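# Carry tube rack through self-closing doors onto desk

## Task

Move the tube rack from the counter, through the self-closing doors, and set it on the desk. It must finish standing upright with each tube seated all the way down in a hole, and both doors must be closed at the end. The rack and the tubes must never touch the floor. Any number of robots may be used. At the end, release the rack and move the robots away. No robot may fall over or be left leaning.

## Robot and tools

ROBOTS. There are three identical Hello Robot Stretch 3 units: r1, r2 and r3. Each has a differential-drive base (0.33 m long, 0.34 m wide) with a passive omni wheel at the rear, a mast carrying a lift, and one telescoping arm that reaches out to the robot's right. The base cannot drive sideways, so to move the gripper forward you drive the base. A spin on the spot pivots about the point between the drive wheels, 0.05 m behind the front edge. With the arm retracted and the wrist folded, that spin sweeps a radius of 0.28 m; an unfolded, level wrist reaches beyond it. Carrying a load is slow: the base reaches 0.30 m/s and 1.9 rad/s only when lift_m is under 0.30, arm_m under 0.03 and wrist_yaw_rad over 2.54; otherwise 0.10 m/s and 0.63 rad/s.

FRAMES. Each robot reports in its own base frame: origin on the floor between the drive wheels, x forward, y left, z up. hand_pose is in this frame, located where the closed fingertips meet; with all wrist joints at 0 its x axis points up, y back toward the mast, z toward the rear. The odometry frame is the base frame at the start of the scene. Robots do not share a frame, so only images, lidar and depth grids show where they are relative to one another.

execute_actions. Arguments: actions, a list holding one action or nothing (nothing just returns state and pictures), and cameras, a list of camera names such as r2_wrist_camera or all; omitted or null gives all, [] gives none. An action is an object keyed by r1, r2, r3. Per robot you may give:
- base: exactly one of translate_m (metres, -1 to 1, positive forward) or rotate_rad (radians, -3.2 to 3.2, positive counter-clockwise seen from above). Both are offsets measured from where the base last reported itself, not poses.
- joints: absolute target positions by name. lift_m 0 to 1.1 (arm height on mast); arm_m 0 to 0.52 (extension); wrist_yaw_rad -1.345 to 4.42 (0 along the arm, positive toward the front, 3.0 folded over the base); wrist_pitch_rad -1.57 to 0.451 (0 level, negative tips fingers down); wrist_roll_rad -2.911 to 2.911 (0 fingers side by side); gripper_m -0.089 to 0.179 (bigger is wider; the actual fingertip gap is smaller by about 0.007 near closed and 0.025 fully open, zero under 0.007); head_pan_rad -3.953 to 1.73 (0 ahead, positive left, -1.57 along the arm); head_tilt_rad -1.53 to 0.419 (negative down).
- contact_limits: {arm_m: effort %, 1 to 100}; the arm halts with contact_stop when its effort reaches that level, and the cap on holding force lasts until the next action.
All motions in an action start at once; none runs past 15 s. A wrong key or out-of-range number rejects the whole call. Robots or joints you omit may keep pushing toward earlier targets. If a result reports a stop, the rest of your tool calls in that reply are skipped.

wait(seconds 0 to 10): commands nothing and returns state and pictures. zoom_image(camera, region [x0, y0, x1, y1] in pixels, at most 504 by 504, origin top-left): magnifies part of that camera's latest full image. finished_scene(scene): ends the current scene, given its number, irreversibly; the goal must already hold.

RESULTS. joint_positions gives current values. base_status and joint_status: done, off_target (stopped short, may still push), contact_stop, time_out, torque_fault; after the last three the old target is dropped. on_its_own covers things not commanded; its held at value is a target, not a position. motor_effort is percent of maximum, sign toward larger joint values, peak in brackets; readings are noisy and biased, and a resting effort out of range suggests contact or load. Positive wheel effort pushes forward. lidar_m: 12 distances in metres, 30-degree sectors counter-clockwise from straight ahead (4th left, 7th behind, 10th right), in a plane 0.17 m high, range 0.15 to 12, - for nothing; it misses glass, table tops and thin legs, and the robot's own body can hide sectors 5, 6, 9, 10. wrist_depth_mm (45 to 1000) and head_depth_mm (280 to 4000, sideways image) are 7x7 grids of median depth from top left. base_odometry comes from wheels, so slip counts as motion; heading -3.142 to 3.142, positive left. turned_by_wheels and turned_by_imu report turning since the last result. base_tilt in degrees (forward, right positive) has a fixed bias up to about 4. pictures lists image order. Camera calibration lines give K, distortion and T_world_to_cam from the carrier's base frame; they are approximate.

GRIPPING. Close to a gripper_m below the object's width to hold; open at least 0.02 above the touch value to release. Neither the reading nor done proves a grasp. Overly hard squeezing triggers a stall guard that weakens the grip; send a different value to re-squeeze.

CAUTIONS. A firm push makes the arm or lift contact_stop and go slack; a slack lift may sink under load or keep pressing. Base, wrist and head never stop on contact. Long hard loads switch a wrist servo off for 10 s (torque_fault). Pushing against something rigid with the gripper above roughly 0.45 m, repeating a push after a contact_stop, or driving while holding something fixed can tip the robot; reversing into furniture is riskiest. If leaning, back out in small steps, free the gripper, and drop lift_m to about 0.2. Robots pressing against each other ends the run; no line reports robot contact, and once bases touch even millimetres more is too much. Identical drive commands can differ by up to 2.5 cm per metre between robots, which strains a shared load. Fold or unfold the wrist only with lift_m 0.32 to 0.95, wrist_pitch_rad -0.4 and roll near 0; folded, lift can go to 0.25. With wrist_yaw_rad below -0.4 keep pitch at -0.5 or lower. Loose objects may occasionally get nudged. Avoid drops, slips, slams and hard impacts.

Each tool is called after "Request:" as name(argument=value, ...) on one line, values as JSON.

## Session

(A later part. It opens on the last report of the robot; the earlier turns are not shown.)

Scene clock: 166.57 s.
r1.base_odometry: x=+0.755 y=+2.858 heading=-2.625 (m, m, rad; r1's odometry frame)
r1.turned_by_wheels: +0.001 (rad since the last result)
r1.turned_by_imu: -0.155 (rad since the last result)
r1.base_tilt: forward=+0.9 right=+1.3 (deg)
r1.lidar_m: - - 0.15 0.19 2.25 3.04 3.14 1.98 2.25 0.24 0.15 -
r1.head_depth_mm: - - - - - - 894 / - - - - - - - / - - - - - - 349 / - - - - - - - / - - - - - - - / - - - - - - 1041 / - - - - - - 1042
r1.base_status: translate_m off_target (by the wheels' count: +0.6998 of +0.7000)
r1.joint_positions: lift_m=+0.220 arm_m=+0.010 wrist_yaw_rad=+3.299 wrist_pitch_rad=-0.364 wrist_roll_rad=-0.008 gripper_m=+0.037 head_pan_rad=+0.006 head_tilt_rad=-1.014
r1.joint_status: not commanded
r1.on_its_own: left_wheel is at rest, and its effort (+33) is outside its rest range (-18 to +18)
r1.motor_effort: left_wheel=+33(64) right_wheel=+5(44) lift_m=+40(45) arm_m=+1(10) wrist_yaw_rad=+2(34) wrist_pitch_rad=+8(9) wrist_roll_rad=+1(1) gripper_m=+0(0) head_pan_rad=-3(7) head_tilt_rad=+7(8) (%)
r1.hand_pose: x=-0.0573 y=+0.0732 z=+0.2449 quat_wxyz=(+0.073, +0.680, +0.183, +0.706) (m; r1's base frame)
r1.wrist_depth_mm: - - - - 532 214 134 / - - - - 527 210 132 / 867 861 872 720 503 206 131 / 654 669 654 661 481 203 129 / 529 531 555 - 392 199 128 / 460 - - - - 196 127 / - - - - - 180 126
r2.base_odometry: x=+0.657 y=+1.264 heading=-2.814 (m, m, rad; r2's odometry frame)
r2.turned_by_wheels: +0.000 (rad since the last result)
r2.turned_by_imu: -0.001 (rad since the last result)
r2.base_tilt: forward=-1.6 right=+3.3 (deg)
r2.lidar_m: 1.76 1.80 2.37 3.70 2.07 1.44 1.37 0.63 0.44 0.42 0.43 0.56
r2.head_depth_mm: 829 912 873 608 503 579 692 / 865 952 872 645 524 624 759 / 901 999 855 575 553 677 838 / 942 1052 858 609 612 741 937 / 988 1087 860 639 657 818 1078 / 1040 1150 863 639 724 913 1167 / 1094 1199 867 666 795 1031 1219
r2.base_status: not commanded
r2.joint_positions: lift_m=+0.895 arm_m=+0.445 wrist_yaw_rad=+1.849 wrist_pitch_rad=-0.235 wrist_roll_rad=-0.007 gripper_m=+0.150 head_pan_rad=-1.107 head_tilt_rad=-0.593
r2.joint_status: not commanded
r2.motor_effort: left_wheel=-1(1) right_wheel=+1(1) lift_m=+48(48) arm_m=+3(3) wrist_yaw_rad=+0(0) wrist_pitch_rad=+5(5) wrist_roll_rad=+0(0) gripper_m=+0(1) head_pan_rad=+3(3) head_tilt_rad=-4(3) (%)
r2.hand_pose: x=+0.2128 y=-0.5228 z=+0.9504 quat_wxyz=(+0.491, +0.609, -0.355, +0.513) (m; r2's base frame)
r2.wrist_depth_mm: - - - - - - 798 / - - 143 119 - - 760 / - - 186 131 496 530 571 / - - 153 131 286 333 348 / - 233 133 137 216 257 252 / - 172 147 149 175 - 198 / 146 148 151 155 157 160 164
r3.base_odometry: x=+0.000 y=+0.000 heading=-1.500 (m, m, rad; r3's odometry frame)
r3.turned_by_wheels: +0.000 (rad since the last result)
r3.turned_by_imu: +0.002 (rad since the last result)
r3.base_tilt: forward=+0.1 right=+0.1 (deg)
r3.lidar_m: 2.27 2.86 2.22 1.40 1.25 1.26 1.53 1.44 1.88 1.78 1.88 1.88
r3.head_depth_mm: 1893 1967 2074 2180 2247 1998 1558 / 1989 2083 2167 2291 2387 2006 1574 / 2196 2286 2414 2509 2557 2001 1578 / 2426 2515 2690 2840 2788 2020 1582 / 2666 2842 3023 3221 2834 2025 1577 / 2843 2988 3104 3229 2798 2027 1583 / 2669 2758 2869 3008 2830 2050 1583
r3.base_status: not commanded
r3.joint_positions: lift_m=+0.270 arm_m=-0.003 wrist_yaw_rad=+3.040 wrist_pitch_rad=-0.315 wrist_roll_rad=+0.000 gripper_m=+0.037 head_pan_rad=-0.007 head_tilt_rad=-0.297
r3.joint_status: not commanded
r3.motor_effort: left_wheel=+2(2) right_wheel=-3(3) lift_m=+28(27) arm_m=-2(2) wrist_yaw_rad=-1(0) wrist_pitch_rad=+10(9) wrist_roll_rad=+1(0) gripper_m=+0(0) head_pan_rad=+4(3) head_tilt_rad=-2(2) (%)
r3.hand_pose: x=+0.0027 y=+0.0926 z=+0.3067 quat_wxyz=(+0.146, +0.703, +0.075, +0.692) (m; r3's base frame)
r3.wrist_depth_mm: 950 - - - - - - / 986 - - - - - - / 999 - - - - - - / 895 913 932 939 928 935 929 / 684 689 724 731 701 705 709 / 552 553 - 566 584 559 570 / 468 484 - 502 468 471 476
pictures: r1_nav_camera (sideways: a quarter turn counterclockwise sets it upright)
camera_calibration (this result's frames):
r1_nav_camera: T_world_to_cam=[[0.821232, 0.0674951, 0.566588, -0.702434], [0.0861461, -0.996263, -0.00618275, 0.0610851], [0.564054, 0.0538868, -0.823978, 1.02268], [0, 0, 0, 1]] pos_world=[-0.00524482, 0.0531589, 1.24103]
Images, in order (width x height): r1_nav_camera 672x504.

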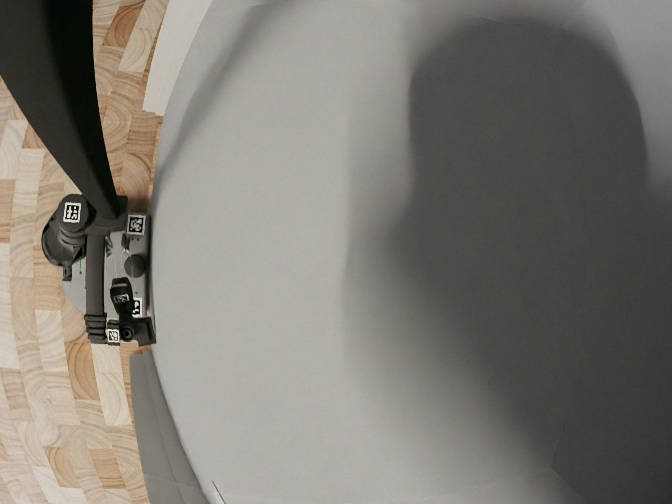

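Request:
execute_actions(actions=[{"r1":{"base":{"translate_m":-0.18}}}], cameras=[])

Request:
execute_actions(actions=[{"r1":{"base":{"rotate_rad":1.7},"joints":{"head_pan_rad":-1.9,"wrist_yaw_rad":3.5}}}], cameras=[])

Request:
execute_actions(actions=[{"r1":{"joints":{"arm_m":0.12},"contact_limits":{"arm_m":64}}}], cameras=[])

Request:
execute_actions(actions=[{"r1":{"base":{"translate_m":0.12},"joints":{"arm_m":0.14},"contact_limits":{"arm_m":64}}}], cameras=["r1_nav_camera"])

Request:
execute_actions(actions=[{"r1":{"base":{"rotate_rad":0.8},"joints":{"arm_m":0.1},"contact_limits":{"arm_m":64}}}], cameras=["r1_nav_camera"])

Scene clock: 169.87 s.
r1.base_odometry: x=+0.912 y=+2.947 heading=-2.625 (m, m, rad; r1's odometry frame)
r1.turned_by_wheels: +0.000 (rad since the last result)
r1.turned_by_imu: +0.000 (rad since the last result)
r1.base_tilt: forward=+1.0 right=+1.3 (deg)
r1.lidar_m: 0.23 0.24 0.32 0.60 2.26 3.03 2.96 1.82 2.19 0.67 0.34 0.24
r1.head_depth_mm: - - - 332 479 863 1052 / - - - 331 478 858 1087 / - - - 331 476 855 1084 / - - - 330 475 849 1088 / - - - 329 474 846 1089 / - - - 329 473 843 1076 / - - - 328 471 839 1075
r1.base_status: done
r1.joint_positions: lift_m=+0.220 arm_m=+0.010 wrist_yaw_rad=+3.300 wrist_pitch_rad=-0.364 wrist_roll_rad=-0.008 gripper_m=+0.037 head_pan_rad=+0.006 head_tilt_rad=-1.000
r1.joint_status: not commanded
r1.motor_effort: left_wheel=-1(18) right_wheel=+0(7) lift_m=+40(40) arm_m=+1(1) wrist_yaw_rad=+0(2) wrist_pitch_rad=+8(8) wrist_roll_rad=+1(1) gripper_m=+0(0) head_pan_rad=-2(2) head_tilt_rad=+0(8) (%)
r1.hand_pose: x=-0.0576 y=+0.0732 z=+0.2449 quat_wxyz=(+0.072, +0.680, +0.183, +0.706) (m; r1's base frame)
r1.wrist_depth_mm: - - - - - 534 384 / - - - - - 569 380 / 862 874 873 868 808 591 379 / 664 667 656 662 657 583 371 / 533 535 550 - 546 515 370 / 459 - - - - 447 364 / - - - - - 386 362
r2.base_odometry: x=+0.657 y=+1.264 heading=-2.814 (m, m, rad; r2's odometry frame)
r2.turned_by_wheels: +0.000 (rad since the last result)
r2.turned_by_imu: +0.000 (rad since the last result)
r2.base_tilt: forward=-1.6 right=+3.2 (deg)
r2.lidar_m: 1.76 1.81 2.37 3.71 2.06 1.45 1.37 0.63 0.44 0.42 0.43 0.56
r2.head_depth_mm: 830 912 870 607 503 579 694 / 867 955 871 644 524 623 758 / 901 1002 854 575 552 678 838 / 944 1048 858 608 612 742 939 / 988 1090 861 637 658 818 1076 / 1039 1148 865 640 723 910 1169 / 1095 1198 866 666 798 1029 1218
r2.base_status: not commanded
r2.joint_positions: lift_m=+0.895 arm_m=+0.445 wrist_yaw_rad=+1.849 wrist_pitch_rad=-0.235 wrist_roll_rad=-0.007 gripper_m=+0.150 head_pan_rad=-1.107 head_tilt_rad=-0.593
r2.joint_status: not commanded
r2.motor_effort: left_wheel=-1(1) right_wheel=+1(2) lift_m=+48(48) arm_m=+3(3) wrist_yaw_rad=+0(0) wrist_pitch_rad=+5(5) wrist_roll_rad=+0(0) gripper_m=+2(1) head_pan_rad=+3(3) head_tilt_rad=-4(3) (%)
r2.hand_pose: x=+0.2128 y=-0.5228 z=+0.9504 quat_wxyz=(+0.491, +0.609, -0.355, +0.513) (m; r2's base frame)
r2.wrist_depth_mm: - - - - - - 812 / - - 143 118 - - 792 / - - 186 131 491 525 568 / - - 153 132 287 332 350 / - 233 133 137 218 258 255 / - 172 147 150 175 - 199 / 146 149 151 154 157 159 165
r3.base_odometry: x=+0.000 y=+0.000 heading=-1.500 (m, m, rad; r3's odometry frame)
r3.turned_by_wheels: +0.000 (rad since the last result)
r3.turned_by_imu: +0.001 (rad since the last result)
r3.base_tilt: forward=+0.1 right=+0.1 (deg)
r3.lidar_m: 2.27 2.86 2.22 1.40 1.25 1.26 1.53 1.44 1.89 1.78 1.87 1.82
r3.head_depth_mm: 1902 1980 2086 2160 2250 1886 1561 / 1994 2091 2174 2291 2394 2006 1572 / 2180 2290 2393 2531 2571 2023 1571 / 2418 2511 2662 2843 2771 2016 1572 / 2671 2837 3013 3194 2799 2017 1587 / 2833 2997 3105 3213 2823 2032 1583 / 2673 2763 2872 2987 2849 2029 1583
r3.base_status: not commanded
r3.joint_positions: lift_m=+0.270 arm_m=-0.003 wrist_yaw_rad=+3.040 wrist_pitch_rad=-0.315 wrist_roll_rad=+0.000 gripper_m=+0.037 head_pan_rad=-0.007 head_tilt_rad=-0.297
r3.joint_status: not commanded
r3.motor_effort: left_wheel=+2(2) right_wheel=-3(3) lift_m=+27(27) arm_m=-2(1) wrist_yaw_rad=+0(0) wrist_pitch_rad=+9(9) wrist_roll_rad=+0(1) gripper_m=+1(0) head_pan_rad=+4(4) head_tilt_rad=-2(2) (%)
r3.hand_pose: x=+0.0027 y=+0.0926 z=+0.3067 quat_wxyz=(+0.146, +0.703, +0.075, +0.692) (m; r3's base frame)
r3.wrist_depth_mm: 930 - - - - - - / 955 - - - - - - / - - - - - - - / 887 914 914 910 923 948 941 / 687 694 734 741 693 705 714 / 561 553 - 564 580 568 570 / 458 482 - 500 467 477 481
pictures: none
No camera images: the call's "cameras" was empty. Leave "cameras" out to get every camera's image.

Scene clock: 172.30 s.
r1.base_odometry: x=+0.912 y=+2.947 heading=-0.925 (m, m, rad; r1's odometry frame)
r1.turned_by_wheels: +1.700 (rad since the last result)
r1.turned_by_imu: +1.691 (rad since the last result)
r1.base_tilt: forward=+0.9 right=+1.4 (deg)
r1.lidar_m: 0.90 2.34 3.03 1.95 1.81 2.19 0.41 0.31 0.24 0.23 0.25 0.37
r1.head_depth_mm: - - 311 412 638 928 1080 / - - 305 390 588 1105 - / - - 298 371 544 910 - / - - 293 354 507 809 - / - - - 338 476 790 1068 / - - - 323 448 729 1073 / - - - 314 423 665 1060
r1.base_status: done
r1.joint_positions: lift_m=+0.220 arm_m=+0.010 wrist_yaw_rad=+3.499 wrist_pitch_rad=-0.364 wrist_roll_rad=-0.008 gripper_m=+0.037 head_pan_rad=-1.893 head_tilt_rad=-1.000
r1.joint_status: all done
r1.motor_effort: left_wheel=-3(9) right_wheel=+2(8) lift_m=+40(40) arm_m=+1(1) wrist_yaw_rad=+2(2) wrist_pitch_rad=+8(8) wrist_roll_rad=+1(1) gripper_m=+0(0) head_pan_rad=-3(46) head_tilt_rad=+0(0) (%)
r1.hand_pose: x=-0.1020 y=+0.0615 z=+0.2449 quat_wxyz=(+0.002, +0.658, +0.250, +0.710) (m; r1's base frame)
r1.wrist_depth_mm: - - - - - - - / - - - - - - - / 872 867 861 887 - 862 900 / 646 665 660 657 667 651 662 / 535 527 550 556 530 541 534 / 441 458 - - - 478 445 / 383 - - - - - 383
r2.base_odometry: x=+0.657 y=+1.264 heading=-2.814 (m, m, rad; r2's odometry frame)
r2.turned_by_wheels: +0.000 (rad since the last result)
r2.turned_by_imu: +0.000 (rad since the last result)
r2.base_tilt: forward=-1.6 right=+3.2 (deg)
r2.lidar_m: 1.76 1.80 2.37 3.70 2.07 1.45 1.37 0.63 0.44 0.42 0.43 0.56
r2.head_depth_mm: 829 910 871 609 503 579 692 / 862 954 875 643 524 625 758 / 903 999 855 575 552 679 840 / 942 1053 857 609 612 742 936 / 992 1091 862 637 657 817 1073 / 1038 1152 863 640 724 912 1165 / 1094 1194 867 666 798 1028 1215
r2.base_status: not commanded
r2.joint_positions: lift_m=+0.895 arm_m=+0.445 wrist_yaw_rad=+1.849 wrist_pitch_rad=-0.235 wrist_roll_rad=-0.007 gripper_m=+0.150 head_pan_rad=-1.107 head_tilt_rad=-0.593
r2.joint_status: not commanded
r2.motor_effort: left_wheel=-1(1) right_wheel=+1(2) lift_m=+48(48) arm_m=+3(3) wrist_yaw_rad=+0(0) wrist_pitch_rad=+5(5) wrist_roll_rad=+0(0) gripper_m=+1(0) head_pan_rad=+3(2) head_tilt_rad=-3(3) (%)
r2.hand_pose: x=+0.2128 y=-0.5228 z=+0.9504 quat_wxyz=(+0.491, +0.609, -0.355, +0.513) (m; r2's base frame)
r2.wrist_depth_mm: - - - - - - 799 / - - 143 118 - - 791 / - - 186 131 493 523 561 / - - 154 132 284 329 348 / - 232 133 137 219 259 252 / - 172 147 149 176 - 199 / 147 149 151 154 157 159 164
r3.base_odometry: x=+0.000 y=+0.000 heading=-1.500 (m, m, rad; r3's odometry frame)
r3.turned_by_wheels: +0.000 (rad since the last result)
r3.turned_by_imu: +0.001 (rad since the last result)
r3.base_tilt: forward=+0.1 right=+0.0 (deg)
r3.lidar_m: 2.26 2.86 2.22 1.39 1.26 1.26 1.53 1.43 1.88 1.78 1.88 1.68
r3.head_depth_mm: 1891 1978 2067 2171 2254 2003 1566 / 1992 2087 2183 2273 2379 2016 1565 / 2180 2294 2428 2518 2578 2012 1569 / 2409 2515 2667 2797 2793 2007 1574 / 2660 2853 3036 3192 2815 2031 1582 / 2866 2981 3104 3239 2839 2042 1584 / 2684 2782 2886 2933 2822 2024 1590
r3.base_status: not commanded
r3.joint_positions: lift_m=+0.270 arm_m=-0.003 wrist_yaw_rad=+3.040 wrist_pitch_rad=-0.315 wrist_roll_rad=+0.000 gripper_m=+0.037 head_pan_rad=-0.007 head_tilt_rad=-0.297
r3.joint_status: not commanded
r3.motor_effort: left_wheel=+2(3) right_wheel=-3(3) lift_m=+27(28) arm_m=-2(2) wrist_yaw_rad=+0(0) wrist_pitch_rad=+9(9) wrist_roll_rad=+0(1) gripper_m=+1(0) head_pan_rad=+4(4) head_tilt_rad=-2(2) (%)
r3.hand_pose: x=+0.0027 y=+0.0926 z=+0.3067 quat_wxyz=(+0.146, +0.703, +0.075, +0.692) (m; r3's base frame)
r3.wrist_depth_mm: 943 - - - - - - / 976 - - - - - - / 999 - - - - - - / 908 908 933 940 938 909 932 / 690 679 732 737 708 706 705 / 547 555 - 557 584 566 567 / 462 479 - 504 465 472 475
pictures: none
No camera images: the call's "cameras" was empty. Leave "cameras" out to get every camera's image.

Scene clock: 175.10 s.
r1.base_odometry: x=+0.912 y=+2.947 heading=-0.925 (m, m, rad; r1's odometry frame)
r1.turned_by_wheels: +0.000 (rad since the last result)
r1.turned_by_imu: -0.021 (rad since the last result)
r1.base_tilt: forward=+0.9 right=+1.3 (deg)
r1.lidar_m: 0.81 2.33 3.03 1.95 1.81 2.19 0.48 0.37 0.31 0.30 0.30 0.40
r1.head_depth_mm: 299 356 453 642 824 914 1080 / 290 337 425 573 891 1152 - / - 320 399 528 780 1173 - / - 307 375 487 697 - - / - 298 354 454 628 1053 1072 / - 290 335 423 572 883 1074 / - - 319 397 525 775 1075
r1.base_status: not commanded
r1.joint_positions: lift_m=+0.220 arm_m=+0.118 wrist_yaw_rad=+3.597 wrist_pitch_rad=-0.377 wrist_roll_rad=-0.003 gripper_m=+0.037 head_pan_rad=-1.894 head_tilt_rad=-0.999
r1.joint_status: all done
r1.on_its_own: wrist_yaw_rad is held at +3.559, not at your +3.500, by its stall guard, which is still easing; arm_m is at rest, and its effort (+31) is outside its rest range (-14 to +14)
r1.motor_effort: left_wheel=-1(11) right_wheel=+5(9) lift_m=+36(47) arm_m=+31(60) wrist_yaw_rad=-44(54) wrist_pitch_rad=+14(22) wrist_roll_rad=-2(9) gripper_m=+0(0) head_pan_rad=-2(3) head_tilt_rad=-1(0) (%)
r1.contact_limits: arm_m 64 (drawing in: default 29, maximum 47; extending or still: default 39, maximum 64)
r1.hand_pose: x=-0.1221 y=-0.0566 z=+0.2422 quat_wxyz=(-0.028, +0.645, +0.286, +0.708) (m; r1's base frame)
r1.wrist_depth_mm: - - - - - - - / - - - - - - - / 857 848 848 864 855 857 851 / 641 652 649 710 730 648 657 / 532 524 547 - - - 524 / 437 460 - - - - 436 / 383 - - - - - 390
r2.base_odometry: x=+0.657 y=+1.264 heading=-2.814 (m, m, rad; r2's odometry frame)
r2.turned_by_wheels: +0.000 (rad since the last result)
r2.turned_by_imu: +0.000 (rad since the last result)
r2.base_tilt: forward=-1.6 right=+3.2 (deg)
r2.lidar_m: 1.76 1.80 2.37 3.69 2.06 1.45 1.37 0.63 0.44 0.41 0.42 0.56
r2.head_depth_mm: 830 911 871 609 503 580 692 / 864 951 874 644 523 625 759 / 903 1003 855 575 552 679 842 / 944 1049 856 609 612 743 935 / 987 1088 861 637 656 818 1075 / 1039 1150 863 639 723 913 1165 / 1092 1196 865 666 796 1032 1220
r2.base_status: not commanded
r2.joint_positions: lift_m=+0.895 arm_m=+0.445 wrist_yaw_rad=+1.849 wrist_pitch_rad=-0.235 wrist_roll_rad=-0.007 gripper_m=+0.150 head_pan_rad=-1.107 head_tilt_rad=-0.593
r2.joint_status: not commanded
r2.motor_effort: left_wheel=-2(1) right_wheel=+0(2) lift_m=+48(48) arm_m=+3(4) wrist_yaw_rad=+0(0) wrist_pitch_rad=+5(5) wrist_roll_rad=+0(0) gripper_m=+0(1) head_pan_rad=+3(3) head_tilt_rad=-3(3) (%)
r2.hand_pose: x=+0.2128 y=-0.5228 z=+0.9504 quat_wxyz=(+0.491, +0.609, -0.355, +0.513) (m; r2's base frame)
r2.wrist_depth_mm: - - - - - - 799 / - - 143 118 - - 773 / - - 186 131 496 526 566 / - - 153 132 288 332 347 / - 233 134 137 218 259 253 / - 172 148 149 177 - 198 / 147 149 151 155 157 160 164
r3.base_odometry: x=+0.000 y=+0.000 heading=-1.500 (m, m, rad; r3's odometry frame)
r3.turned_by_wheels: +0.000 (rad since the last result)
r3.turned_by_imu: +0.001 (rad since the last result)
r3.base_tilt: forward=+0.2 right=+0.0 (deg)
r3.lidar_m: 2.26 2.86 2.22 1.40 1.25 1.26 1.53 1.44 1.88 1.78 1.87 1.68
r3.head_depth_mm: 1904 1962 2087 2176 2281 2002 1560 / 1989 2074 2177 2272 2364 2020 1564 / 2186 2287 2404 2512 2564 2021 1575 / 2399 2542 2666 2817 2792 2020 1580 / 2674 2828 3012 3203 2815 2023 1582 / 2845 2969 3115 3237 2831 2046 1581 / 2667 2791 2895 2954 2833 2043 1589
r3.base_status: not commanded
r3.joint_positions: lift_m=+0.270 arm_m=-0.003 wrist_yaw_rad=+3.040 wrist_pitch_rad=-0.315 wrist_roll_rad=+0.000 gripper_m=+0.037 head_pan_rad=-0.007 head_tilt_rad=-0.297
r3.joint_status: not commanded
r3.motor_effort: left_wheel=+2(1) right_wheel=-3(3) lift_m=+27(26) arm_m=-2(2) wrist_yaw_rad=+0(1) wrist_pitch_rad=+10(10) wrist_roll_rad=+1(0) gripper_m=+0(0) head_pan_rad=+3(4) head_tilt_rad=-2(2) (%)
r3.hand_pose: x=+0.0027 y=+0.0926 z=+0.3067 quat_wxyz=(+0.146, +0.703, +0.075, +0.692) (m; r3's base frame)
r3.wrist_depth_mm: 967 - - - - - - / 983 - - - - - - / - - - - - - - / 894 910 895 930 918 942 951 / 692 692 733 712 705 701 710 / 546 555 - 567 585 564 571 / 466 482 - 497 469 470 470
pictures: none
No camera images: the call's "cameras" was empty. Leave "cameras" out to get every camera's image.

Scene clock: 177.23 s.
r1.base_odometry: x=+0.984 y=+2.851 heading=-0.926 (m, m, rad; r1's odometry frame)
r1.turned_by_wheels: +0.000 (rad since the last result)
r1.turned_by_imu: -0.259 (rad since the last result)
r1.base_tilt: forward=+0.9 right=+1.3 (deg)
r1.lidar_m: 0.52 2.13 2.56 2.97 2.99 2.87 2.27 0.44 0.37 0.30 0.30 0.34
r1.head_depth_mm: 417 1212 1482 726 822 1168 1084 / 376 464 607 1432 1265 1169 - / 344 416 523 707 1090 1208 - / 316 375 461 596 829 - - / 296 341 412 516 693 1119 1073 / 286 313 371 455 588 830 1058 / - 295 339 407 510 683 1035
r1.base_status: done
r1.joint_positions: lift_m=+0.220 arm_m=+0.138 wrist_yaw_rad=+3.662 wrist_pitch_rad=-0.377 wrist_roll_rad=-0.008 gripper_m=+0.037 head_pan_rad=-1.894 head_tilt_rad=-0.999
r1.joint_status: all done
r1.on_its_own: wrist_yaw_rad is held at +3.619, not at your +3.500, by its stall guard, which is still easing; arm_m is at rest, and its effort (+30) is outside its rest range (-14 to +14)
r1.motor_effort: left_wheel=+0(5) right_wheel=+5(13) lift_m=+35(36) arm_m=+30(43) wrist_yaw_rad=-51(63) wrist_pitch_rad=+14(14) wrist_roll_rad=+1(2) gripper_m=+0(0) head_pan_rad=-3(3) head_tilt_rad=+0(0) (%)
r1.contact_limits: arm_m 64 (drawing in: default 29, maximum 47; extending or still: default 39, maximum 64)
r1.hand_pose: x=-0.1354 y=-0.0837 z=+0.2422 quat_wxyz=(-0.052, +0.634, +0.307, +0.708) (m; r1's base frame)
r1.wrist_depth_mm: - - - - - - - / - - - - - - - / 847 850 854 859 859 844 854 / 645 637 650 718 720 667 655 / 526 522 537 - - - 534 / 437 438 - - - - - / 378 378 - - - - -
r2.base_odometry: x=+0.657 y=+1.264 heading=-2.814 (m, m, rad; r2's odometry frame)
r2.turned_by_wheels: +0.000 (rad since the last result)
r2.turned_by_imu: +0.000 (rad since the last result)
r2.base_tilt: forward=-1.6 right=+3.2 (deg)
r2.lidar_m: 1.76 1.81 2.37 3.69 2.07 1.45 1.37 0.63 0.44 0.41 0.43 0.56
r2.head_depth_mm: 830 914 872 607 503 580 692 / 866 954 875 644 524 623 759 / 902 999 855 575 553 678 839 / 943 1050 858 608 613 742 939 / 991 1089 860 637 656 817 1076 / 1037 1147 863 640 723 910 1171 / 1092 1195 865 666 796 1029 1222
r2.base_status: not commanded
r2.joint_positions: lift_m=+0.895 arm_m=+0.445 wrist_yaw_rad=+1.849 wrist_pitch_rad=-0.235 wrist_roll_rad=-0.007 gripper_m=+0.150 head_pan_rad=-1.107 head_tilt_rad=-0.593
r2.joint_status: not commanded
r2.motor_effort: left_wheel=-1(1) right_wheel=+1(2) lift_m=+48(48) arm_m=+3(3) wrist_yaw_rad=+0(0) wrist_pitch_rad=+5(5) wrist_roll_rad=+0(0) gripper_m=+1(0) head_pan_rad=+3(3) head_tilt_rad=-3(3) (%)
r2.hand_pose: x=+0.2128 y=-0.5228 z=+0.9504 quat_wxyz=(+0.491, +0.609, -0.355, +0.513) (m; r2's base frame)
r2.wrist_depth_mm: - - - - - - 804 / - - 143 118 - - 764 / - - 187 131 498 523 561 / - - 153 132 283 334 350 / - 234 133 137 217 260 251 / - 172 147 149 175 - 199 / 146 148 151 154 157 160 164
r3.base_odometry: x=+0.000 y=+0.000 heading=-1.500 (m, m, rad; r3's odometry frame)
r3.turned_by_wheels: +0.000 (rad since the last result)
r3.turned_by_imu: +0.001 (rad since the last result)
r3.base_tilt: forward=+0.1 right=+0.0 (deg)
r3.lidar_m: 2.27 2.86 2.22 1.40 1.25 1.26 1.53 1.43 1.89 1.78 1.87 1.71
r3.head_depth_mm: 1905 1994 2079 2184 2291 1930 1563 / 2000 2084 2196 2303 2387 2012 1563 / 2173 2301 2391 2518 2574 2004 1575 / 2404 2536 2661 2851 2795 2008 1573 / 2686 2833 3005 3180 2820 2014 1582 / 2852 2975 3110 3196 2806 2028 1583 / 2693 2790 2855 3013 2822 2054 1593
r3.base_status: not commanded
r3.joint_positions: lift_m=+0.270 arm_m=-0.003 wrist_yaw_rad=+3.040 wrist_pitch_rad=-0.315 wrist_roll_rad=+0.000 gripper_m=+0.037 head_pan_rad=-0.007 head_tilt_rad=-0.297
r3.joint_status: not commanded
r3.motor_effort: left_wheel=+1(1) right_wheel=-3(3) lift_m=+28(27) arm_m=-2(1) wrist_yaw_rad=+0(0) wrist_pitch_rad=+9(9) wrist_roll_rad=+0(1) gripper_m=+0(0) head_pan_rad=+5(5) head_tilt_rad=-2(2) (%)
r3.hand_pose: x=+0.0027 y=+0.0926 z=+0.3067 quat_wxyz=(+0.146, +0.703, +0.075, +0.692) (m; r3's base frame)
r3.wrist_depth_mm: 931 - - - - - - / - - - - - - - / - - - - - - - / 906 893 920 914 932 926 954 / 670 684 733 727 697 701 697 / 549 558 - 559 584 559 567 / 460 477 - 501 464 466 475
pictures: r1_nav_camera (sideways: a quarter turn counterclockwise sets it upright)
camera_calibration (this result's frames):
r1_nav_camera: T_world_to_cam=[[-0.198978, -0.791071, 0.578458, -0.711675], [-0.970643, 0.240474, -0.00502052, 0.0660185], [-0.135133, -0.562475, -0.815696, 1.01617], [0, 0, 0, 1]] pos_world=[0.0597912, -0.00728847, 1.2409]
Images, in order (width x height): r1_nav_camera 672x504.

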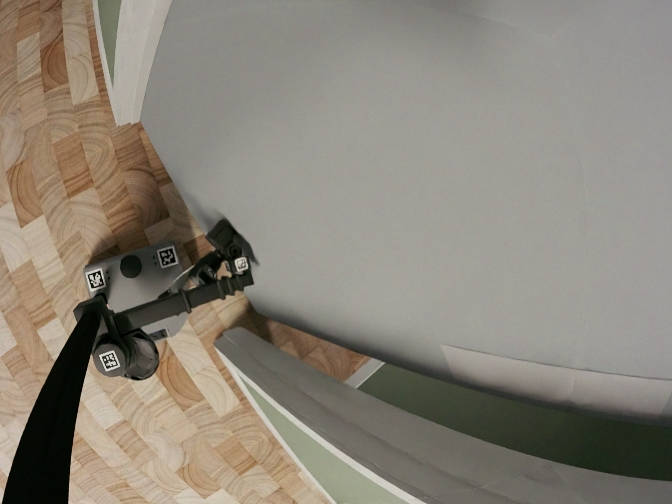

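Scene clock: 179.47 s.
r1.base_odometry: x=+0.984 y=+2.851 heading=-0.126 (m, m, rad; r1's odometry frame)
r1.turned_by_wheels: +0.799 (rad since the last result)
r1.turned_by_imu: +0.572 (rad since the last result)
r1.base_tilt: forward=+1.0 right=+1.3 (deg)
r1.lidar_m: 2.17 2.70 2.98 1.84 2.83 1.21 0.41 0.33 0.29 0.29 0.33 0.55
r1.head_depth_mm: - 295 345 453 660 1102 1068 / - 292 342 448 649 1135 - / - 290 339 443 638 1040 - / - 288 336 438 628 903 - / - 290 333 433 618 984 1075 / - 288 330 428 609 1052 1078 / - 286 328 423 600 1031 1076
r1.base_status: done
r1.joint_positions: lift_m=+0.220 arm_m=+0.098 wrist_yaw_rad=+3.620 wrist_pitch_rad=-0.375 wrist_roll_rad=-0.009 gripper_m=+0.037 head_pan_rad=-1.894 head_tilt_rad=-0.999
r1.joint_status: all done
r1.on_its_own: wrist_yaw_rad is held at +3.619, not at your +3.500, by its stall guard, which is not easing now; arm_m is at rest, and its effort (+34) is outside its rest range (-14 to +14)
r1.motor_effort: left_wheel=-16(28) right_wheel=+8(20) lift_m=+37(37) arm_m=+34(34) wrist_yaw_rad=-1(52) wrist_pitch_rad=+13(14) wrist_roll_rad=+2(2) gripper_m=+0(0) head_pan_rad=-3(3) head_tilt_rad=+0(1) (%)
r1.contact_limits: arm_m 47 (drawing in: default 29, maximum 47; extending or still: default 39, maximum 64)
r1.hand_pose: x=-0.1270 y=-0.0386 z=+0.2425 quat_wxyz=(-0.038, +0.640, +0.293, +0.709) (m; r1's base frame)
r1.wrist_depth_mm: - - - - - - - / - - - - - - - / 302 846 846 856 861 874 854 / 317 653 644 692 682 655 655 / 331 502 543 - - - 531 / 344 414 - - - - 446 / 359 - - - - - 381
r2.base_odometry: x=+0.657 y=+1.264 heading=-2.814 (m, m, rad; r2's odometry frame)
r2.turned_by_wheels: +0.000 (rad since the last result)
r2.turned_by_imu: +0.000 (rad since the last result)
r2.base_tilt: forward=-1.6 right=+3.3 (deg)
r2.lidar_m: 1.76 1.80 2.37 3.70 2.07 1.45 1.37 0.63 0.44 0.42 0.43 0.56
r2.head_depth_mm: 829 911 870 607 502 579 693 / 866 952 872 644 524 625 757 / 901 998 855 575 552 678 840 / 942 1052 859 609 613 742 939 / 989 1088 862 637 657 818 1074 / 1040 1151 866 639 724 912 1167 / 1095 1193 865 666 797 1031 1217
r2.base_status: not commanded
r2.joint_positions: lift_m=+0.895 arm_m=+0.445 wrist_yaw_rad=+1.849 wrist_pitch_rad=-0.235 wrist_roll_rad=-0.007 gripper_m=+0.150 head_pan_rad=-1.107 head_tilt_rad=-0.593
r2.joint_status: not commanded
r2.motor_effort: left_wheel=-1(1) right_wheel=+2(2) lift_m=+48(48) arm_m=+3(3) wrist_yaw_rad=+0(1) wrist_pitch_rad=+5(5) wrist_roll_rad=+0(0) gripper_m=+0(1) head_pan_rad=+3(3) head_tilt_rad=-3(4) (%)
r2.hand_pose: x=+0.2128 y=-0.5228 z=+0.9504 quat_wxyz=(+0.491, +0.609, -0.355, +0.513) (m; r2's base frame)
r2.wrist_depth_mm: - - - - - - 789 / - - 143 118 - - 774 / - - 185 130 490 530 553 / - - 153 132 289 334 349 / - 233 133 137 218 256 254 / - 172 147 149 175 - 198 / 146 148 150 154 157 159 164
r3.base_odometry: x=+0.000 y=+0.000 heading=-1.500 (m, m, rad; r3's odometry frame)
r3.turned_by_wheels: +0.000 (rad since the last result)
r3.turned_by_imu: +0.001 (rad since the last result)
r3.base_tilt: forward=+0.2 right=+0.0 (deg)
r3.lidar_m: 2.26 2.86 2.22 1.39 1.25 1.26 1.53 1.44 1.89 1.78 1.88 1.73
r3.head_depth_mm: 1906 2001 2089 2177 2270 2001 1564 / 1997 2082 2195 2286 2387 2019 1567 / 2202 2286 2377 2532 2577 2019 1567 / 2395 2525 2658 2794 2837 2032 1574 / 2672 2817 3024 3239 2818 2026 1583 / 2849 2988 3117 3283 2825 2036 1581 / 2695 2753 2869 3014 2821 2026 1583
r3.base_status: not commanded
r3.joint_positions: lift_m=+0.270 arm_m=-0.003 wrist_yaw_rad=+3.040 wrist_pitch_rad=-0.315 wrist_roll_rad=+0.000 gripper_m=+0.037 head_pan_rad=-0.007 head_tilt_rad=-0.297
r3.joint_status: not commanded
r3.motor_effort: left_wheel=+1(2) right_wheel=-4(3) lift_m=+27(27) arm_m=-1(2) wrist_yaw_rad=+0(0) wrist_pitch_rad=+9(9) wrist_roll_rad=+1(0) gripper_m=+0(0) head_pan_rad=+4(4) head_tilt_rad=-2(2) (%)
r3.hand_pose: x=+0.0027 y=+0.0926 z=+0.3067 quat_wxyz=(+0.146, +0.703, +0.075, +0.692) (m; r3's base frame)
r3.wrist_depth_mm: 933 - - - - - - / 995 - - - - - - / - - - - - - - / 918 894 936 920 944 926 941 / 693 686 720 731 706 712 712 / 551 552 - 555 585 564 567 / 461 486 - 499 467 468 471
pictures: r1_nav_camera (sideways: a quarter turn counterclockwise sets it upright)
camera_calibration (this result's frames):
r1_nav_camera: T_world_to_cam=[[-0.199024, -0.790768, 0.578857, -0.712195], [-0.970602, 0.240639, -0.00498125, 0.0659672], [-0.135356, -0.562831, -0.815414, 1.01581], [0, 0, 0, 1]] pos_world=[0.0597805, -0.00732605, 1.24089]
Images, in order (width x height): r1_nav_camera 672x504.

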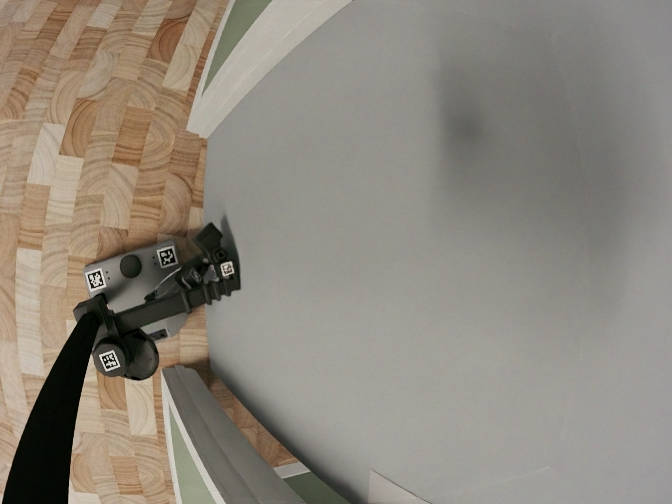

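Request:
execute_actions(actions=[{"r1":{"base":{"rotate_rad":0.35},"joints":{"arm_m":0.25},"contact_limits":{"arm_m":64}}}], cameras=["r1_nav_camera"])

Request:
execute_actions(actions=[{"r1":{"base":{"translate_m":-0.2},"joints":{"arm_m":0.25},"contact_limits":{"arm_m":64}}}], cameras=["r1_nav_camera"])

Scene clock: 182.67 s.
r1.base_odometry: x=+0.984 y=+2.851 heading=+0.223 (m, m, rad; r1's odometry frame)
r1.turned_by_wheels: +0.350 (rad since the last result)
r1.turned_by_imu: +0.044 (rad since the last result)
r1.base_tilt: forward=+1.0 right=+1.2 (deg)
r1.lidar_m: 2.22 2.85 3.00 1.84 2.73 0.76 0.36 0.61 0.44 0.42 0.44 0.59
r1.head_depth_mm: 421 513 654 919 1330 1185 1038 / 405 490 616 826 1267 1188 - / 391 467 581 767 1133 1210 - / 376 447 551 716 925 1178 - / 363 429 523 670 866 1189 1071 / 350 412 498 630 854 1162 1075 / 339 396 475 594 791 1149 1076
r1.base_status: done
r1.joint_positions: lift_m=+0.220 arm_m=+0.247 wrist_yaw_rad=+3.622 wrist_pitch_rad=-0.339 wrist_roll_rad=-0.007 gripper_m=+0.037 head_pan_rad=-1.894 head_tilt_rad=-0.999
r1.joint_status: all done
r1.on_its_own: wrist_yaw_rad is held at +3.619, not at your +3.500, by its stall guard, which is not easing now; arm_m is at rest, and its effort (+39) is outside its rest range (-14 to +14)
r1.motor_effort: left_wheel=-5(21) right_wheel=+6(10) lift_m=+34(37) arm_m=+39(48) wrist_yaw_rad=-3(5) wrist_pitch_rad=-3(13) wrist_roll_rad=+0(2) gripper_m=+0(0) head_pan_rad=-3(4) head_tilt_rad=-1(1) (%)
r1.contact_limits: arm_m 64 (drawing in: default 29, maximum 47; extending or still: default 39, maximum 64)
r1.hand_pose: x=-0.1292 y=-0.1848 z=+0.2510 quat_wxyz=(-0.051, +0.646, +0.281, +0.708) (m; r1's base frame)
r1.wrist_depth_mm: 656 322 - - - - - / 718 344 - - - - - / 750 371 441 959 946 928 944 / 697 404 466 734 - - 693 / 552 454 471 - - - 550 / 461 461 - - - - 463 / 398 392 394 - - - 404
r2.base_odometry: x=+0.657 y=+1.264 heading=-2.814 (m, m, rad; r2's odometry frame)
r2.turned_by_wheels: +0.000 (rad since the last result)
r2.turned_by_imu: +0.000 (rad since the last result)
r2.base_tilt: forward=-1.6 right=+3.3 (deg)
r2.lidar_m: 1.76 1.80 2.37 3.67 2.07 1.45 1.37 0.63 0.44 0.42 0.43 0.56
r2.head_depth_mm: 830 908 868 608 503 579 692 / 863 952 874 646 524 624 758 / 904 997 854 576 553 678 840 / 944 1049 856 608 612 742 939 / 988 1091 861 637 656 817 1076 / 1040 1147 863 638 724 914 1169 / 1090 1197 866 665 799 1029 1218
r2.base_status: not commanded
r2.joint_positions: lift_m=+0.895 arm_m=+0.445 wrist_yaw_rad=+1.849 wrist_pitch_rad=-0.235 wrist_roll_rad=-0.007 gripper_m=+0.150 head_pan_rad=-1.107 head_tilt_rad=-0.593
r2.joint_status: not commanded
r2.motor_effort: left_wheel=-1(2) right_wheel=+1(1) lift_m=+48(48) arm_m=+3(3) wrist_yaw_rad=+0(0) wrist_pitch_rad=+5(5) wrist_roll_rad=+0(0) gripper_m=+0(1) head_pan_rad=+3(3) head_tilt_rad=-3(3) (%)
r2.hand_pose: x=+0.2128 y=-0.5228 z=+0.9504 quat_wxyz=(+0.491, +0.609, -0.355, +0.513) (m; r2's base frame)
r2.wrist_depth_mm: - - - - - - 780 / - - 142 118 - - 765 / - - 186 131 492 522 560 / - - 153 132 288 337 349 / - 233 134 137 217 257 255 / - 173 146 150 177 - 199 / 146 148 151 154 157 160 164
r3.base_odometry: x=+0.000 y=+0.000 heading=-1.500 (m, m, rad; r3's odometry frame)
r3.turned_by_wheels: +0.000 (rad since the last result)
r3.turned_by_imu: +0.001 (rad since the last result)
r3.base_tilt: forward=+0.1 right=+0.1 (deg)
r3.lidar_m: 2.27 2.86 2.22 1.39 1.25 1.26 1.53 1.44 1.89 1.78 1.88 1.73
r3.head_depth_mm: 1917 1996 2117 2210 2320 1991 1561 / 2006 2083 2180 2253 2382 2005 1573 / 2177 2261 2385 2500 2591 2011 1567 / 2416 2536 2690 2823 2781 2031 1581 / 2688 2821 2979 3188 2836 2040 1579 / 2843 2968 3086 3249 2797 2037 1587 / 2688 2766 2861 2974 2859 2036 1584
r3.base_status: not commanded
r3.joint_positions: lift_m=+0.270 arm_m=-0.003 wrist_yaw_rad=+3.040 wrist_pitch_rad=-0.315 wrist_roll_rad=+0.000 gripper_m=+0.037 head_pan_rad=-0.007 head_tilt_rad=-0.297
r3.joint_status: not commanded
r3.motor_effort: left_wheel=+2(2) right_wheel=-3(4) lift_m=+27(28) arm_m=-2(2) wrist_yaw_rad=+0(0) wrist_pitch_rad=+9(9) wrist_roll_rad=+0(0) gripper_m=+0(1) head_pan_rad=+5(4) head_tilt_rad=-2(2) (%)
r3.hand_pose: x=+0.0027 y=+0.0926 z=+0.3067 quat_wxyz=(+0.146, +0.703, +0.075, +0.692) (m; r3's base frame)
r3.wrist_depth_mm: 962 - - - - - - / - - - - - - - / 985 - - - - - - / 907 898 917 910 942 945 936 / 683 692 728 738 692 686 704 / 550 560 - 554 580 570 569 / 466 483 - 500 466 470 470
pictures: r1_nav_camera (sideways: a quarter turn counterclockwise sets it upright)
camera_calibration (this result's frames):
r1_nav_camera: T_world_to_cam=[[-0.199027, -0.790767, 0.578858, -0.712195], [-0.970601, 0.240643, -0.00498119, 0.0659671], [-0.135359, -0.562831, -0.815413, 1.01581], [0, 0, 0, 1]] pos_world=[0.0597804, -0.00732634, 1.24089]
Images, in order (width x height): r1_nav_camera 672x504.

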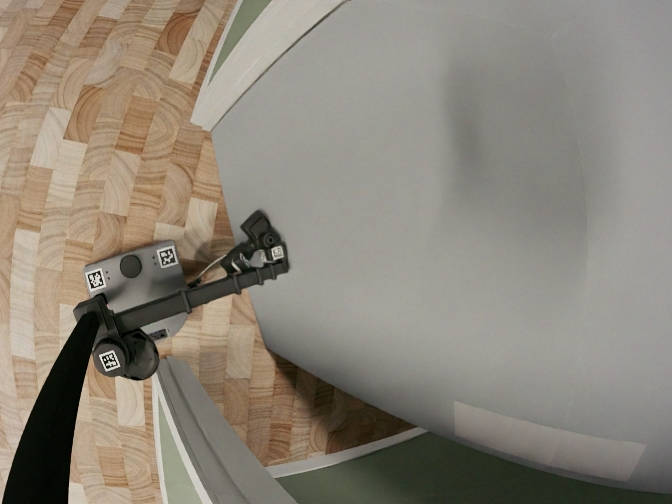

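Scene clock: 185.73 s.
r1.base_odometry: x=+0.789 y=+2.807 heading=+0.222 (m, m, rad; r1's odometry frame)
r1.turned_by_wheels: -0.001 (rad since the last result)
r1.turned_by_imu: +0.139 (rad since the last result)
r1.base_tilt: forward=+1.0 right=+1.2 (deg)
r1.lidar_m: 2.40 3.09 1.85 1.82 2.11 0.40 0.27 0.52 0.43 0.43 0.48 0.68
r1.head_depth_mm: 378 455 566 752 1309 1189 807 / 374 447 555 732 1072 1194 - / 368 440 543 710 1031 1208 - / 362 431 533 691 893 1172 - / 358 424 520 674 884 1191 1076 / 352 417 510 655 917 1187 1078 / 347 410 500 640 884 1176 1079
r1.base_status: translate_m off_target (by the wheels' count: -0.1996 of -0.2000)
r1.joint_positions: lift_m=+0.220 arm_m=+0.248 wrist_yaw_rad=+3.617 wrist_pitch_rad=-0.361 wrist_roll_rad=-0.007 gripper_m=+0.037 head_pan_rad=-1.896 head_tilt_rad=-0.997
r1.joint_status: all done
r1.on_its_own: wrist_yaw_rad is held at +3.619, not at your +3.500, by its stall guard, which is not easing now; left_wheel is at rest, and its effort (-70) is outside its rest range (-18 to +18); right_wheel is at rest, and its effort (-20) is outside its rest range (-18 to +18); arm_m is at rest, and its effort (+27) is outside its rest range (-14 to +14)
r1.motor_effort: left_wheel=-70(88) right_wheel=-20(43) lift_m=+40(40) arm_m=+27(39) wrist_yaw_rad=+2(12) wrist_pitch_rad=+7(9) wrist_roll_rad=+1(1) gripper_m=+0(1) head_pan_rad=-2(2) head_tilt_rad=-1(2) (%)
r1.contact_limits: arm_m 64 (drawing in: default 29, maximum 47; extending or still: default 39, maximum 64)
r1.hand_pose: x=-0.1272 y=-0.1875 z=+0.2456 quat_wxyz=(-0.041, +0.643, +0.287, +0.708) (m; r1's base frame)
r1.wrist_depth_mm: 680 308 316 - - - - / 711 592 334 - - - - / 741 773 360 879 932 898 907 / 671 639 388 - - - 672 / 532 534 411 - - - 534 / 448 446 - - - - 450 / 383 383 380 - - - 393
r2.base_odometry: x=+0.657 y=+1.264 heading=-2.814 (m, m, rad; r2's odometry frame)
r2.turned_by_wheels: +0.000 (rad since the last result)
r2.turned_by_imu: +0.000 (rad since the last result)
r2.base_tilt: forward=-1.6 right=+3.2 (deg)
r2.lidar_m: 1.76 1.80 2.37 3.69 2.07 1.45 1.37 0.63 0.44 0.42 0.43 0.56
r2.head_depth_mm: 830 910 869 608 503 578 692 / 866 953 873 644 524 624 757 / 903 1000 854 576 553 678 839 / 943 1051 857 608 613 741 939 / 988 1091 858 638 657 817 1076 / 1039 1150 864 639 723 913 1170 / 1096 1193 868 667 799 1030 1219
r2.base_status: not commanded
r2.joint_positions: lift_m=+0.895 arm_m=+0.445 wrist_yaw_rad=+1.849 wrist_pitch_rad=-0.235 wrist_roll_rad=-0.007 gripper_m=+0.150 head_pan_rad=-1.107 head_tilt_rad=-0.593
r2.joint_status: not commanded
r2.motor_effort: left_wheel=-1(1) right_wheel=+1(1) lift_m=+48(48) arm_m=+4(3) wrist_yaw_rad=+0(0) wrist_pitch_rad=+5(5) wrist_roll_rad=+0(0) gripper_m=+1(0) head_pan_rad=+3(2) head_tilt_rad=-3(3) (%)
r2.hand_pose: x=+0.2128 y=-0.5228 z=+0.9504 quat_wxyz=(+0.491, +0.609, -0.355, +0.513) (m; r2's base frame)
r2.wrist_depth_mm: - - - - - - 800 / - - 143 118 - - 760 / - - 186 130 502 528 567 / - - 153 131 286 337 349 / - 232 133 137 217 257 254 / - 172 146 149 176 - 199 / 146 149 151 155 157 159 164
r3.base_odometry: x=+0.000 y=+0.000 heading=-1.500 (m, m, rad; r3's odometry frame)
r3.turned_by_wheels: +0.000 (rad since the last result)
r3.turned_by_imu: +0.001 (rad since the last result)
r3.base_tilt: forward=+0.0 right=+0.0 (deg)
r3.lidar_m: 2.27 2.87 2.23 1.40 1.25 1.26 1.53 1.43 1.88 1.78 1.87 1.72
r3.head_depth_mm: 1920 2000 2112 2205 2297 2005 1560 / 2000 2093 2182 2259 2384 1995 1563 / 2191 2275 2402 2496 2572 2018 1577 / 2402 2535 2679 2830 2791 2023 1577 / 2715 2837 2973 3201 2782 2011 1580 / 2843 2960 3056 3234 2857 2039 1580 / 2691 2776 2890 2983 2826 2043 1588
r3.base_status: not commanded
r3.joint_positions: lift_m=+0.270 arm_m=-0.003 wrist_yaw_rad=+3.040 wrist_pitch_rad=-0.315 wrist_roll_rad=+0.000 gripper_m=+0.037 head_pan_rad=-0.007 head_tilt_rad=-0.297
r3.joint_status: not commanded
r3.motor_effort: left_wheel=+2(2) right_wheel=-3(3) lift_m=+27(27) arm_m=-1(2) wrist_yaw_rad=+0(0) wrist_pitch_rad=+9(9) wrist_roll_rad=+0(0) gripper_m=+0(0) head_pan_rad=+4(5) head_tilt_rad=-2(2) (%)
r3.hand_pose: x=+0.0027 y=+0.0926 z=+0.3067 quat_wxyz=(+0.146, +0.703, +0.075, +0.692) (m; r3's base frame)
r3.wrist_depth_mm: 935 - - - - - - / 983 - - - - - - / - - - - - - - / 893 916 929 917 909 925 949 / 683 686 733 742 690 705 701 / 554 556 - 551 587 561 570 / 467 475 - 498 470 470 478
pictures: r1_nav_camera (sideways: a quarter turn counterclockwise sets it upright)
camera_calibration (this result's frames):
r1_nav_camera: T_world_to_cam=[[-0.200203, -0.789237, 0.580537, -0.714376], [-0.970128, 0.242547, -0.00481562, 0.0657486], [-0.137007, -0.56416, -0.814219, 1.01427], [0, 0, 0, 1]] pos_world=[0.0597256, -0.00755167, 1.24087]
Images, in order (width x height): r1_nav_camera 672x504.

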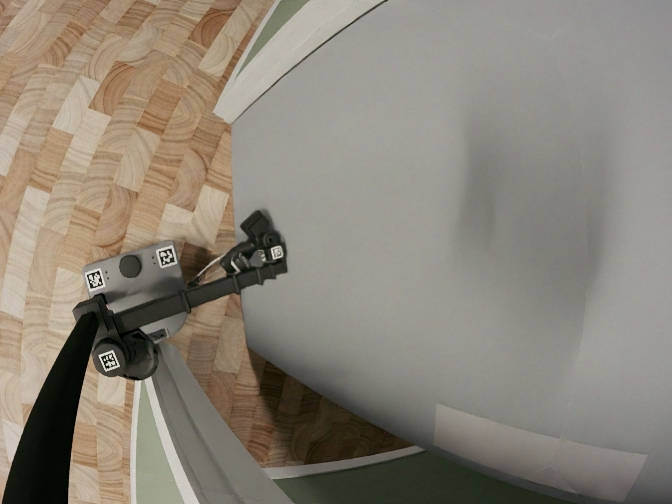

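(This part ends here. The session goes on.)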